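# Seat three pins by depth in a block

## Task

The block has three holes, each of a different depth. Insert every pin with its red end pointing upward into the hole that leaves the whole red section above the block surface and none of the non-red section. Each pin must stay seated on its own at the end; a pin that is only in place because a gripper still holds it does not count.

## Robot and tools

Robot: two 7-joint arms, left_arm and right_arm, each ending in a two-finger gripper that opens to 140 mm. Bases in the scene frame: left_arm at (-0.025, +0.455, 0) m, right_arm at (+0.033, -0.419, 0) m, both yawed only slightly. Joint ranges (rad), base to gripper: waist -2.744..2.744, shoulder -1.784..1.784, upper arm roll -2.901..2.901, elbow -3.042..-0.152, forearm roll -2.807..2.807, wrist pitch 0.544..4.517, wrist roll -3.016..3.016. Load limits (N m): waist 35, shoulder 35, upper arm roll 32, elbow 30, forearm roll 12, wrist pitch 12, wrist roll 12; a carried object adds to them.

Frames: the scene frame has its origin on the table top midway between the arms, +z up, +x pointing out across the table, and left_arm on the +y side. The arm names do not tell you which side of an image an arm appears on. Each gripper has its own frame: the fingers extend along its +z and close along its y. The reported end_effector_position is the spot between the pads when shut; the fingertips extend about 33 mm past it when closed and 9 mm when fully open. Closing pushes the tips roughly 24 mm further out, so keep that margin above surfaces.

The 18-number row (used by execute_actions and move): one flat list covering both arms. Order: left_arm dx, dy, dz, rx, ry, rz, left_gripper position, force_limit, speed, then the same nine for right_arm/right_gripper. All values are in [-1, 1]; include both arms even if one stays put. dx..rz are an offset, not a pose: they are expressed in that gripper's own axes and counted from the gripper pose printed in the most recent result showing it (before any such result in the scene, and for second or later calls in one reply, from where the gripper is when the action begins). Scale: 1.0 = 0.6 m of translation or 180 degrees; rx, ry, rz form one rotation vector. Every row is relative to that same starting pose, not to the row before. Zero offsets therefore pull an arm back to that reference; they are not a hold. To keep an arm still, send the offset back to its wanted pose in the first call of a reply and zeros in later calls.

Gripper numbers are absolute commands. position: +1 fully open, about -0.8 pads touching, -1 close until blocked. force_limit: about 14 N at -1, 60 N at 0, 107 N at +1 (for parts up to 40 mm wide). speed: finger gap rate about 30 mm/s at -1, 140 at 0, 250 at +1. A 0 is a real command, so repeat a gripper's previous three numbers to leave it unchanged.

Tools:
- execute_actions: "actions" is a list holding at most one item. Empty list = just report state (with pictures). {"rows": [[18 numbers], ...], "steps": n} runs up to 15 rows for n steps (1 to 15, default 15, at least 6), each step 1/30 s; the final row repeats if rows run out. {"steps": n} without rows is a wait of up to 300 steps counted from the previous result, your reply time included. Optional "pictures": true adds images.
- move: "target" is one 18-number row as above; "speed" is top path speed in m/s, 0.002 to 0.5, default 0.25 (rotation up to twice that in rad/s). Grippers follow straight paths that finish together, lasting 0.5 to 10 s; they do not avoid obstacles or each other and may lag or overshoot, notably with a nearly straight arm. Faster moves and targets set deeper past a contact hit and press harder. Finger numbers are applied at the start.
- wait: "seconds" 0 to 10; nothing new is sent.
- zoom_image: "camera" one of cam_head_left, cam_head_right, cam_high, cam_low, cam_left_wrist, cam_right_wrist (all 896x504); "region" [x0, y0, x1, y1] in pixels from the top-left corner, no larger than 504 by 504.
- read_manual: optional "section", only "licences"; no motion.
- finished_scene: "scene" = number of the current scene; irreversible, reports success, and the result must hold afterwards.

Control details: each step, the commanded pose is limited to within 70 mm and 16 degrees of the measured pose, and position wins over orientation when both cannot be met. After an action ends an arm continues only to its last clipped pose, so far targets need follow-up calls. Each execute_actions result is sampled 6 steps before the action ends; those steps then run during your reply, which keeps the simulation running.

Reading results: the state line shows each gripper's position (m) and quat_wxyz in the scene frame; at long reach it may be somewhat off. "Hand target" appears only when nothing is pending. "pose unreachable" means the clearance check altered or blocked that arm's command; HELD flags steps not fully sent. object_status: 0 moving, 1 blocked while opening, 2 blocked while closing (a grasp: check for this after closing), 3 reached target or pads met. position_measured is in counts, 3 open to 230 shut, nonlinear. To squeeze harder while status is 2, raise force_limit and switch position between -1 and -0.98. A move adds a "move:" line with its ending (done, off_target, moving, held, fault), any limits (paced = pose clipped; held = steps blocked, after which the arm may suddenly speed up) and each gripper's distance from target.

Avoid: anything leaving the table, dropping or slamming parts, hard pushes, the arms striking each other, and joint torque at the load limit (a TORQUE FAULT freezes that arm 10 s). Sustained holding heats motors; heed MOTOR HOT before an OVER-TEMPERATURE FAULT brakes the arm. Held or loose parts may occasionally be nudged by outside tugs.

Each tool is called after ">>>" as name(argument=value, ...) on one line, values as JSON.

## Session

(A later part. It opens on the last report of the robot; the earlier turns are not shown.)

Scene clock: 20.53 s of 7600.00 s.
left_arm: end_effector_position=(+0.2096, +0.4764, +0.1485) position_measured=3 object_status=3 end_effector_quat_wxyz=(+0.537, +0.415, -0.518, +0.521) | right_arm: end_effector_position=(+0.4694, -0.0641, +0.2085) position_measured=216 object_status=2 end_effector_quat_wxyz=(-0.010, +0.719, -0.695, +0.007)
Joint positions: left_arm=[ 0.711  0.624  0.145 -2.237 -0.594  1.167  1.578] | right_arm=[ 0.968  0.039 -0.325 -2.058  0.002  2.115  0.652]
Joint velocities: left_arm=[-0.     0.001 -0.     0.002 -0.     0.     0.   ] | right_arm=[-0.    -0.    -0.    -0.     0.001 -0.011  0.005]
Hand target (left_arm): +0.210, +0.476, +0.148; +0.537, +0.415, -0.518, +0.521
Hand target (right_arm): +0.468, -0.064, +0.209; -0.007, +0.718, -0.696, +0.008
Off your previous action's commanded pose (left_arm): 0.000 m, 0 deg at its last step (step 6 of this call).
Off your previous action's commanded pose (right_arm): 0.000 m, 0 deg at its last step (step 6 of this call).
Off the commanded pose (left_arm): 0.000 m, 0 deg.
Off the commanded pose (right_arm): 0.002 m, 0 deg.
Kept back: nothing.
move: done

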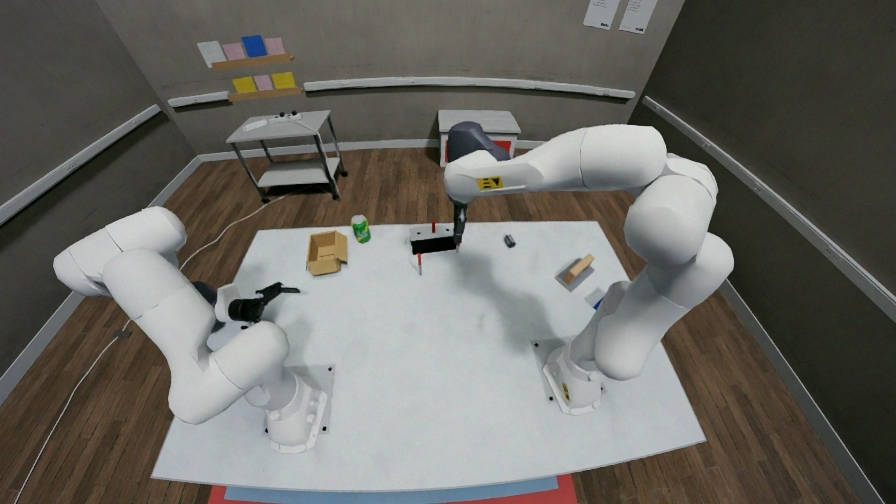

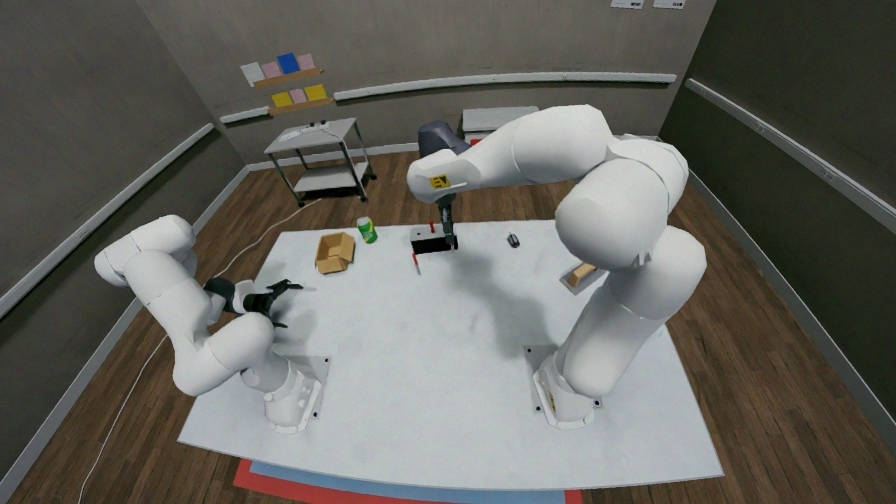

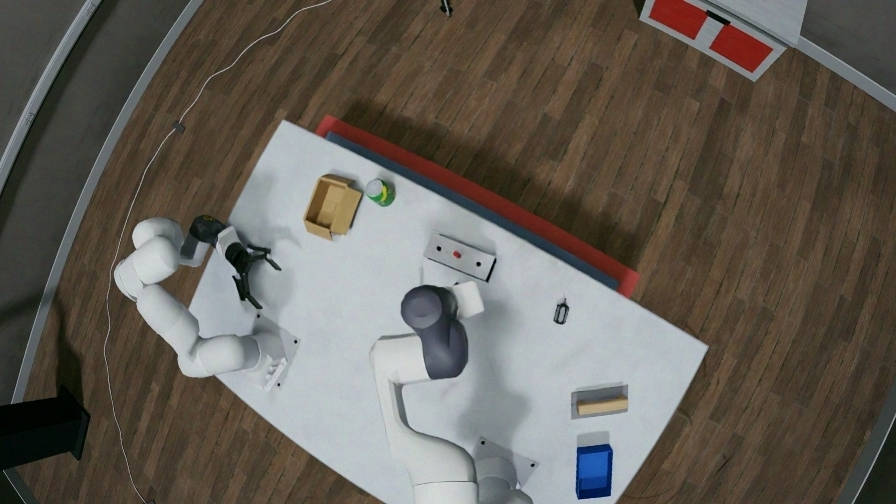

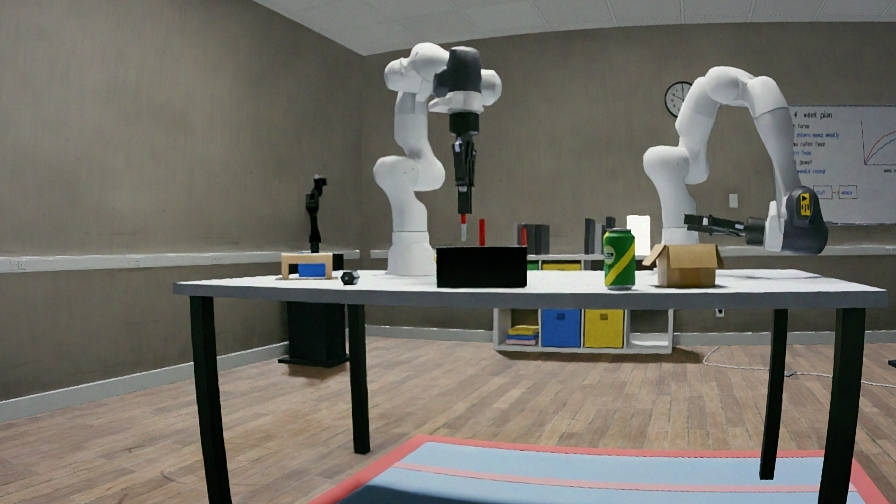

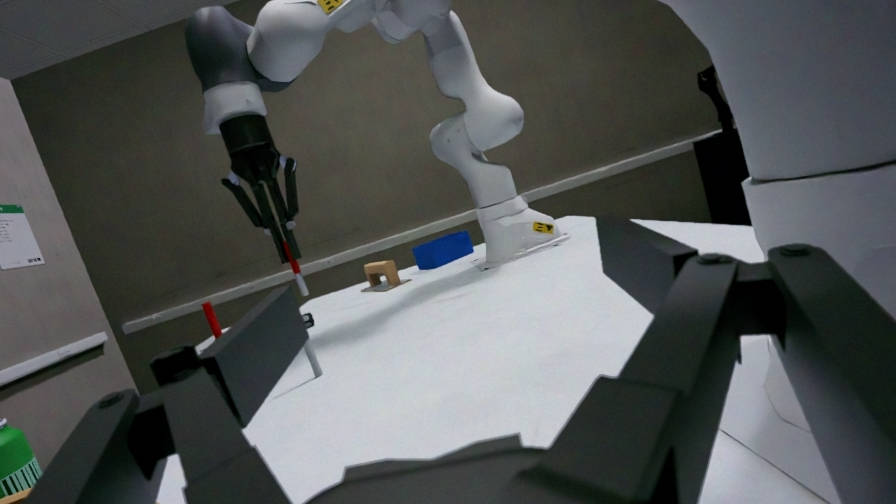

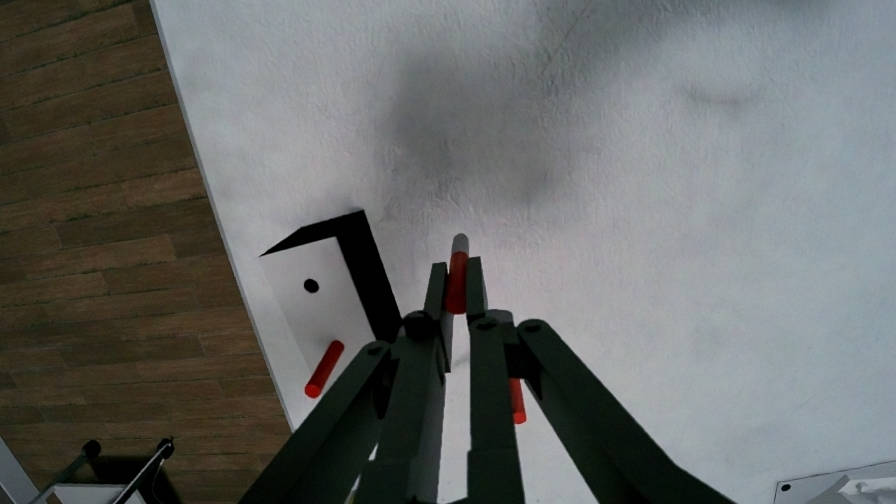

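>>> move(target=[0,0,0,0,0,0,1,0,0,-0.039,-0.2145,0.016,-0.002,0.001,0,-1,0,0], speed=0.15)

>>> zoom_image(camera="cam_right_wrist", region=[410,200,510,260])

Scene clock: 22.27 s of 7600.00 s.
left_arm: end_effector_position=(+0.2096, +0.4764, +0.1485) position_measured=3 object_status=3 end_effector_quat_wxyz=(+0.537, +0.415, -0.518, +0.521) | right_arm: end_effector_position=(+0.5978, -0.0367, +0.1989) position_measured=216 object_status=2 end_effector_quat_wxyz=(-0.007, +0.715, -0.699, +0.009)
Joint positions: left_arm=[ 0.711  0.624  0.145 -2.237 -0.594  1.167  1.578] | right_arm=[ 0.816  0.429 -0.311 -1.557  0.125  1.984  0.502]
Joint velocities: left_arm=[ 0.     0.     0.001 -0.    -0.001  0.     0.   ] | right_arm=[-0.008  0.001  0.008  0.002  0.001 -0.012 -0.02 ]
Hand target (left_arm): +0.210, +0.476, +0.148; +0.537, +0.415, -0.518, +0.521
Hand target (right_arm): +0.597, -0.037, +0.199; -0.006, +0.719, -0.695, +0.006
Off the commanded pose (left_arm): 0.000 m, 0 deg.
Off the commanded pose (right_arm): 0.003 m, 1 deg.
Kept back: nothing.
move: done

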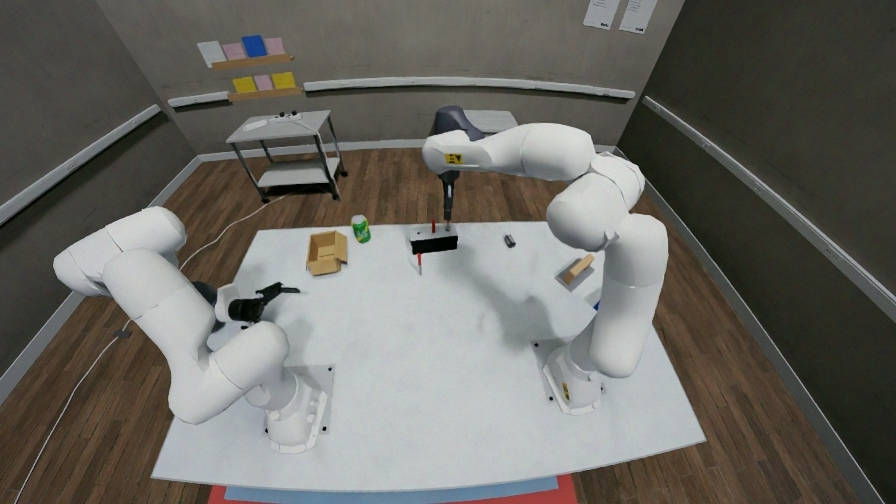

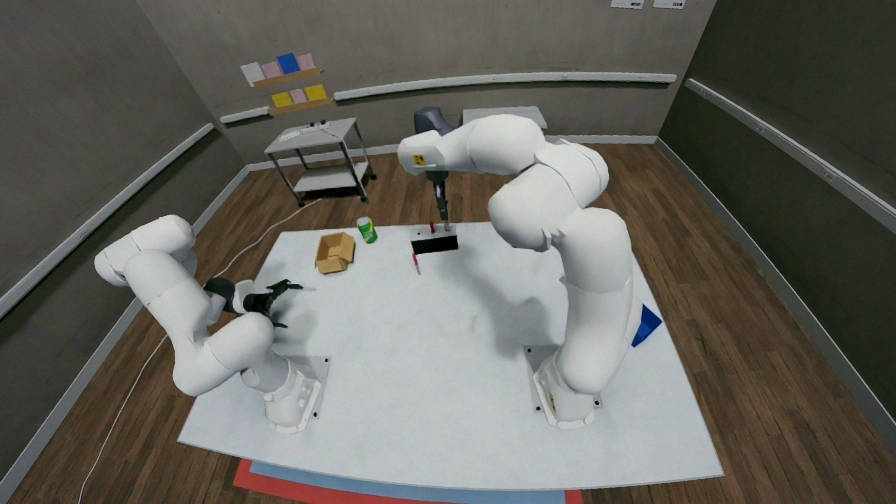

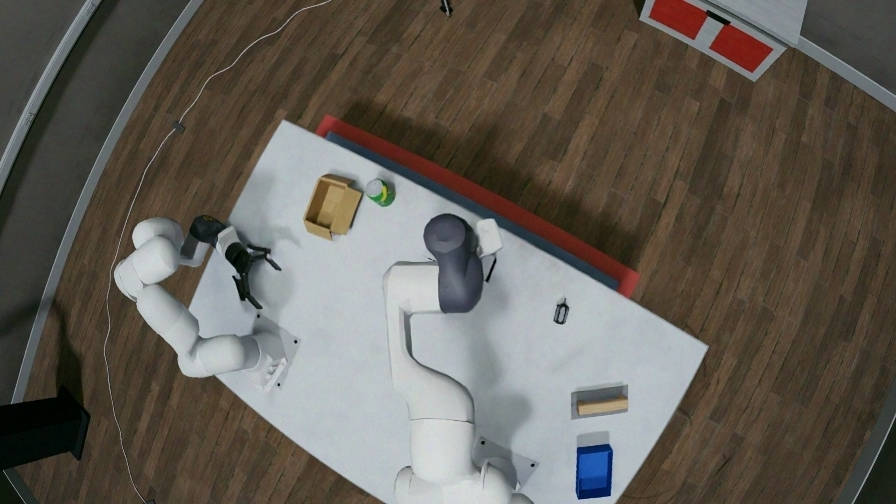

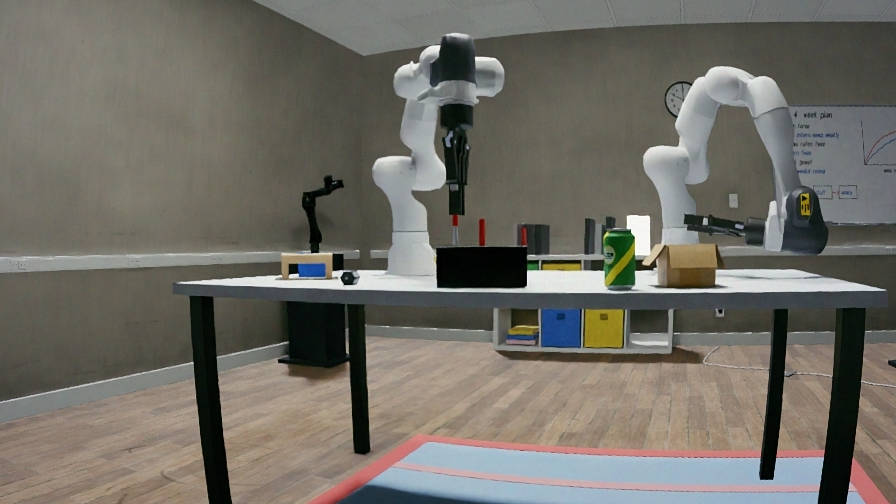

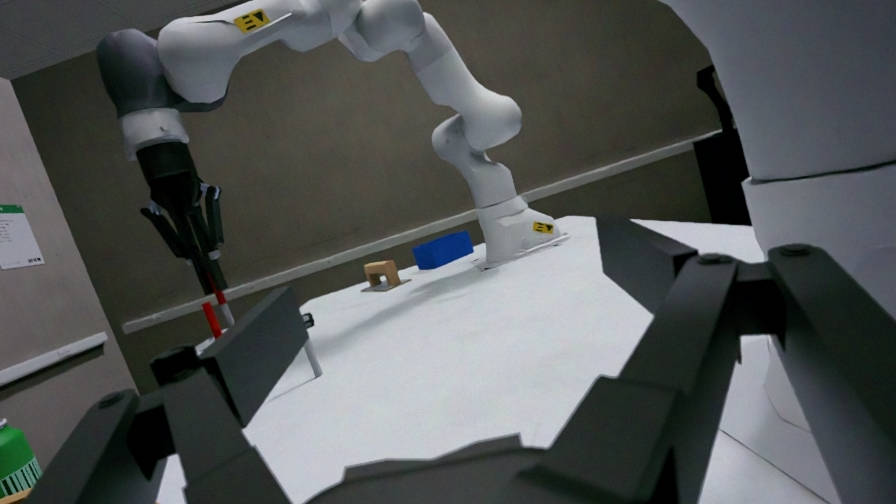

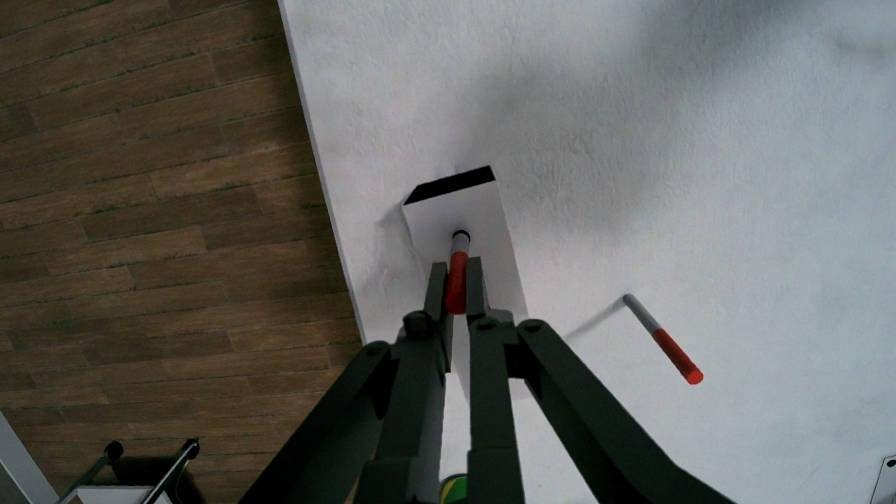

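Region (410, 200, 510, 260) of cam_right_wrist's 896x504 image, scaled by 5.040, with more detail than that image has; it fills the top 302 rows of this view, and the rest is white.

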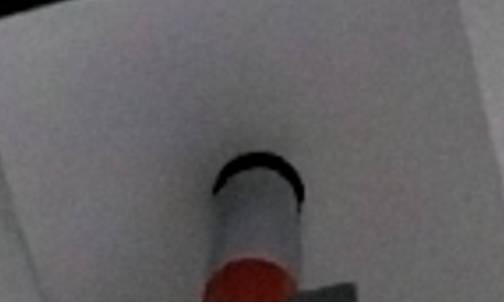

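>>> move(target=[0,0,0,0,0,0,1,0,0,-0.001,-0.003,0.015,0.002,-0.001,0,-1,0,0], speed=0.015)

>>> zoom_image(camera="cam_right_wrist", region=[410,200,510,260])

Scene clock: 23.43 s of 7600.00 s.
left_arm: end_effector_position=(+0.2096, +0.4764, +0.1485) position_measured=3 object_status=3 end_effector_quat_wxyz=(+0.537, +0.415, -0.518, +0.521) | right_arm: end_effector_position=(+0.5979, -0.0369, +0.1904) position_measured=216 object_status=2 end_effector_quat_wxyz=(-0.008, +0.717, -0.697, +0.009)
Joint positions: left_arm=[ 0.711  0.624  0.145 -2.237 -0.594  1.167  1.578] | right_arm=[ 0.816  0.434 -0.309 -1.572  0.125  2.004  0.498]
Joint velocities: left_arm=[-0.002 -0.     0.    -0.001 -0.    -0.    -0.   ] | right_arm=[-0.001  0.     0.    -0.001  0.     0.002 -0.001]
Hand target (left_arm): +0.210, +0.476, +0.148; +0.537, +0.415, -0.518, +0.521
Hand target (right_arm): +0.600, -0.036, +0.190; -0.011, +0.715, -0.699, +0.010
Off the commanded pose (left_arm): 0.000 m, 0 deg.
Off the commanded pose (right_arm): 0.002 m, 0 deg.
Kept back: nothing.
move: done

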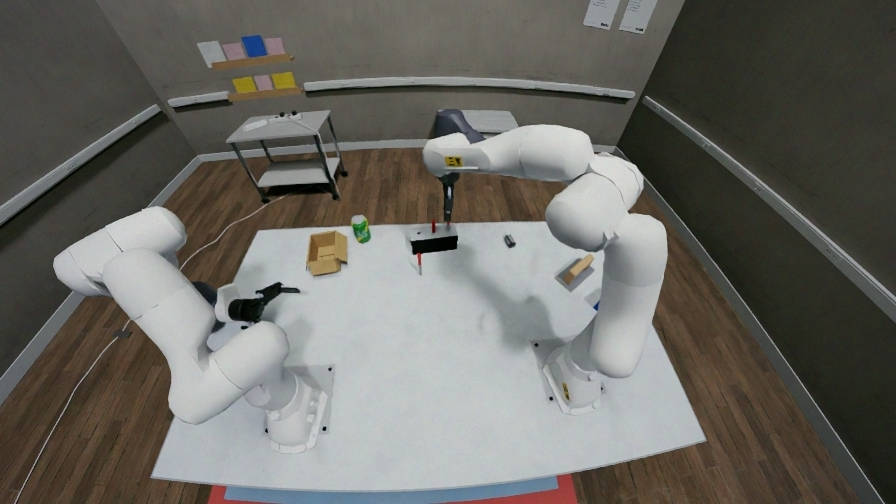

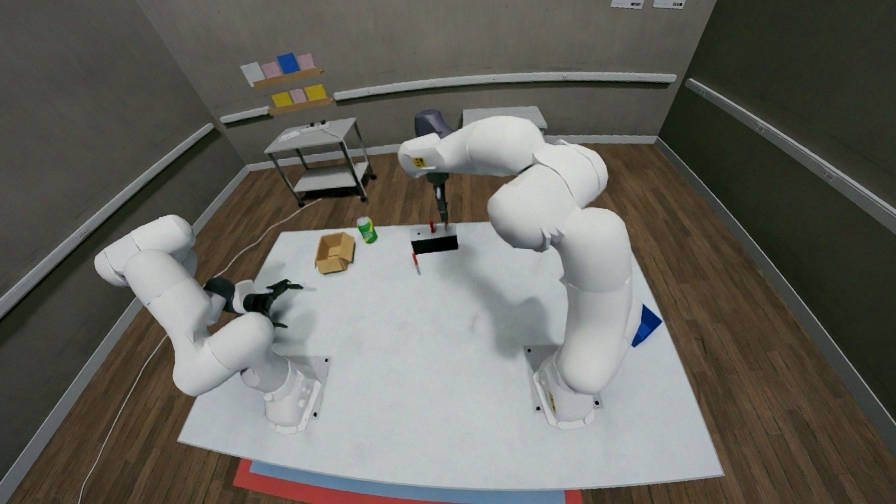

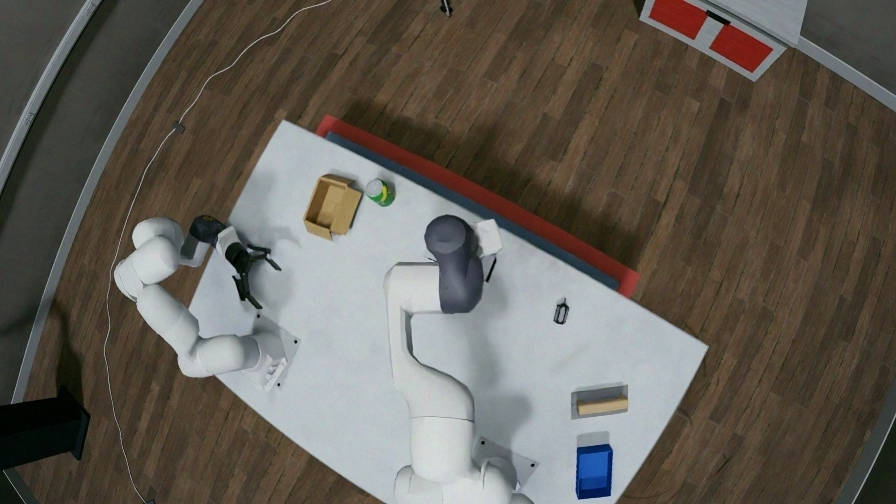

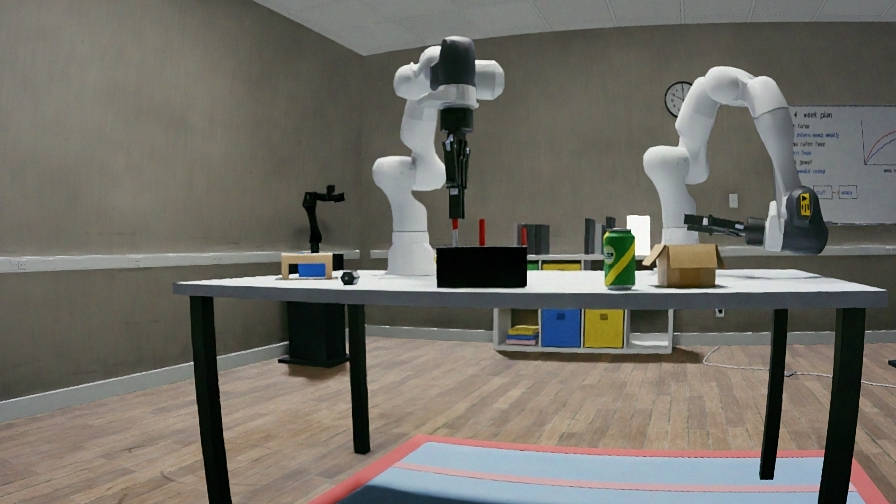

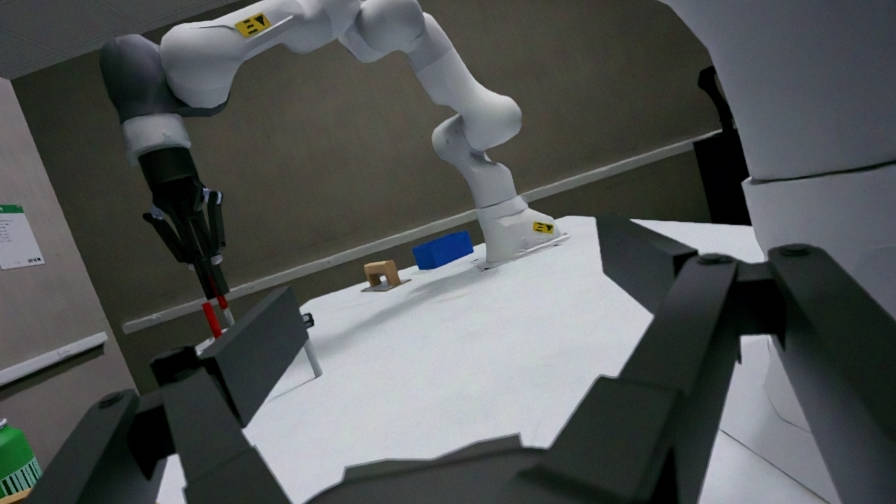

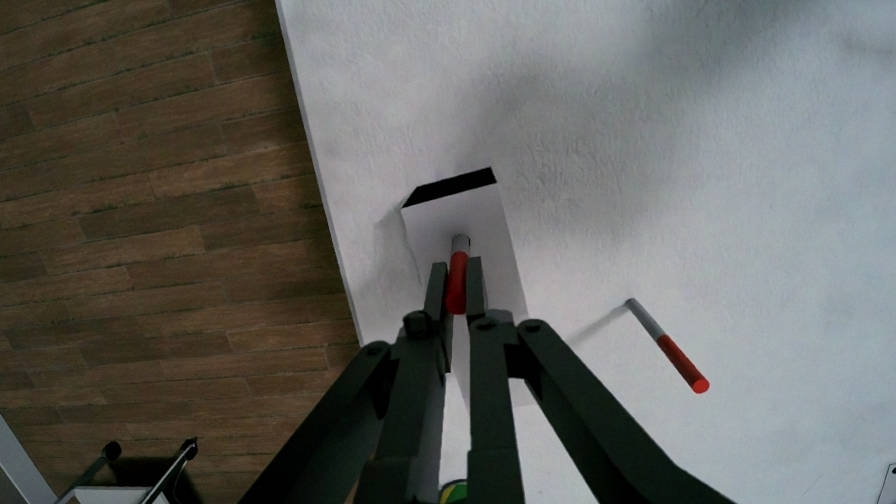

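Region (410, 200, 510, 260) of cam_right_wrist's 896x504 image, scaled by 5.040, with more detail than that image has; it fills the top 302 rows of this view, and the rest is white.

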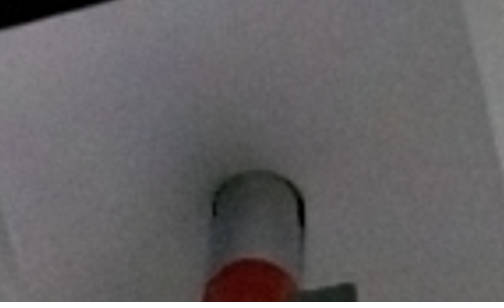

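>>> move(target=[0,0,0,0,0,0,1,0,0,0,0,0.072,0,0,0,-1,0,0], speed=0.045)

Scene clock: 24.97 s of 7600.00 s.
left_arm: end_effector_position=(+0.2096, +0.4764, +0.1485) position_measured=3 object_status=3 end_effector_quat_wxyz=(+0.537, +0.415, -0.518, +0.521) | right_arm: end_effector_position=(+0.5979, -0.0364, +0.1486) position_measured=216 object_status=2 end_effector_quat_wxyz=(-0.007, +0.716, -0.698, +0.010)
Joint positions: left_arm=[ 0.711  0.624  0.145 -2.237 -0.594  1.167  1.578] | right_arm=[ 0.815  0.472 -0.302 -1.624  0.136  2.093  0.496]
Joint velocities: left_arm=[ 0.     0.001  0.001  0.001 -0.     0.001 -0.   ] | right_arm=[-0.002 -0.     0.002 -0.003  0.002  0.003 -0.001]
Hand target (left_arm): +0.210, +0.476, +0.148; +0.537, +0.415, -0.518, +0.521
Hand target (right_arm): +0.598, -0.037, +0.147; -0.008, +0.717, -0.697, +0.009
Off the commanded pose (left_arm): 0.000 m, 0 deg.
Off the commanded pose (right_arm): 0.002 m, 0 deg.
Kept back: nothing.
move: done

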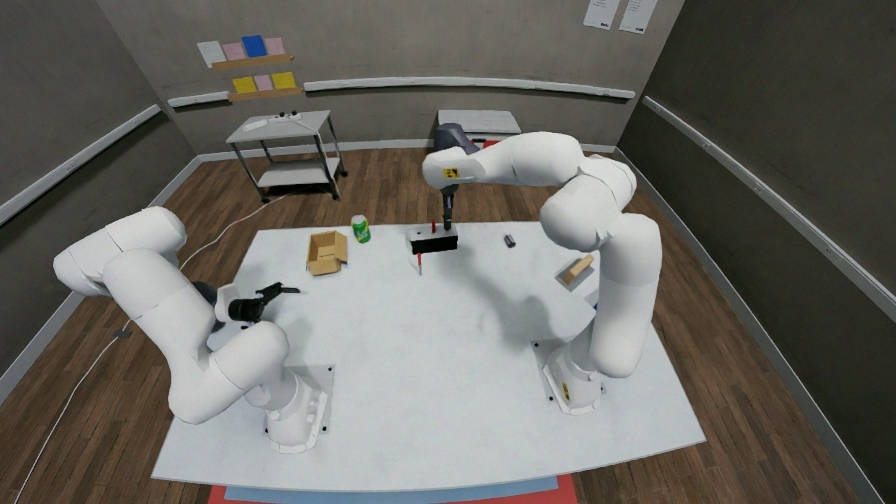

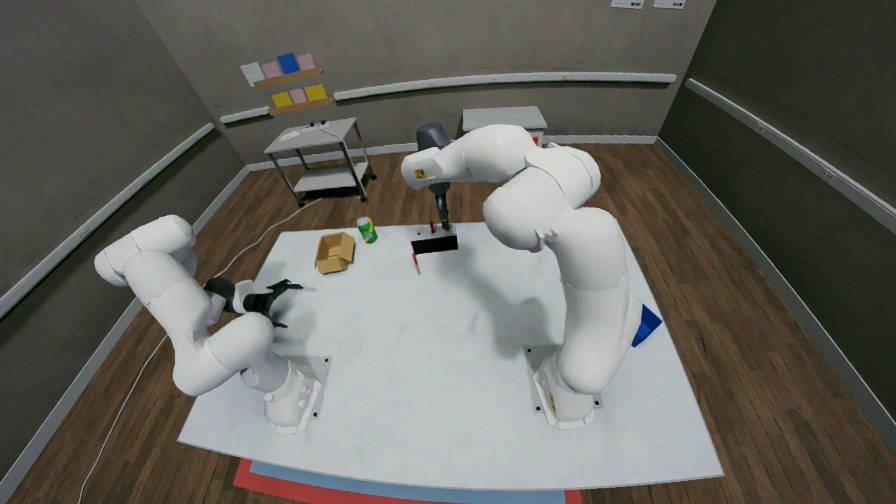

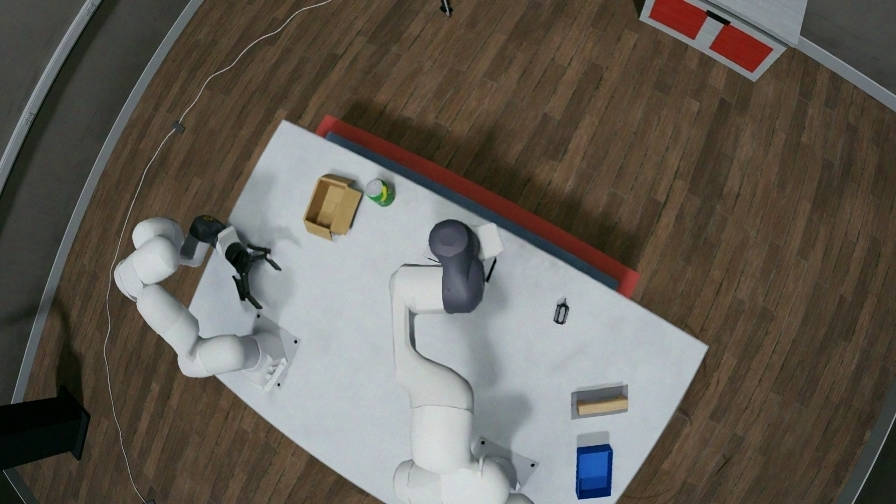

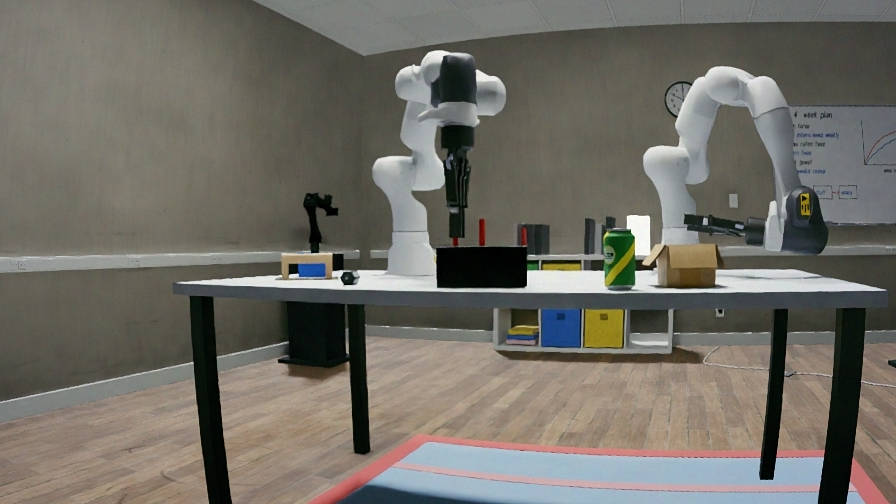

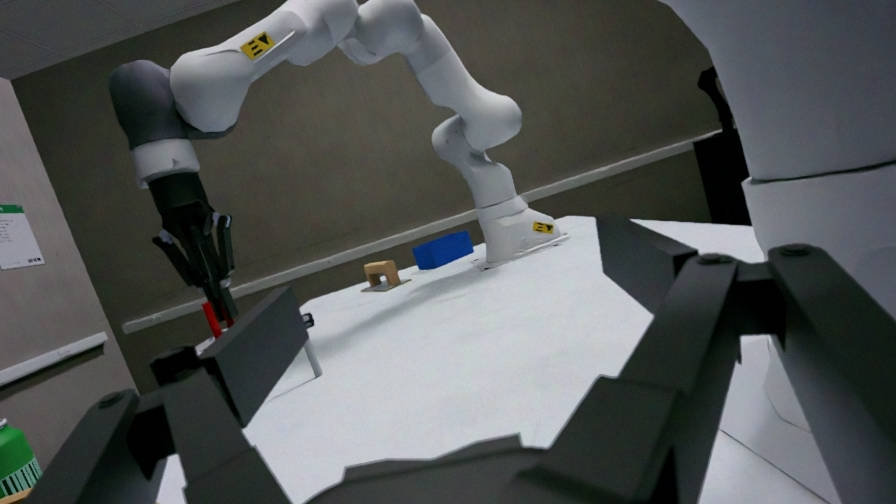

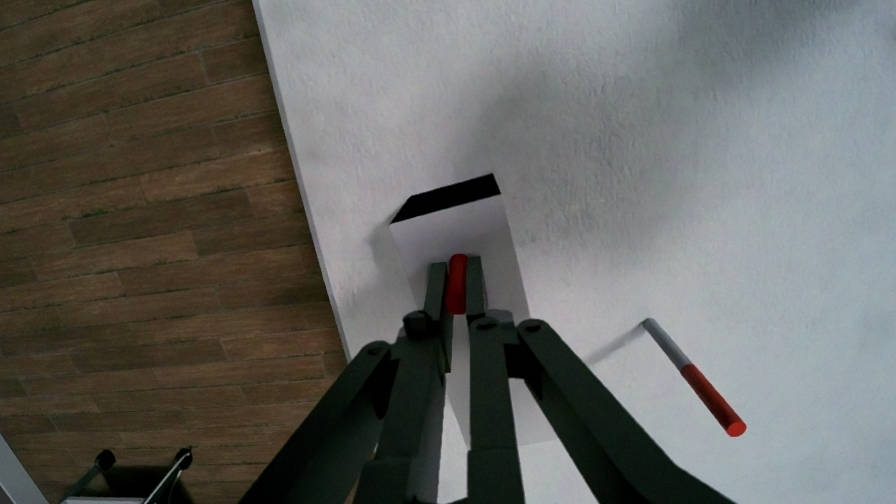

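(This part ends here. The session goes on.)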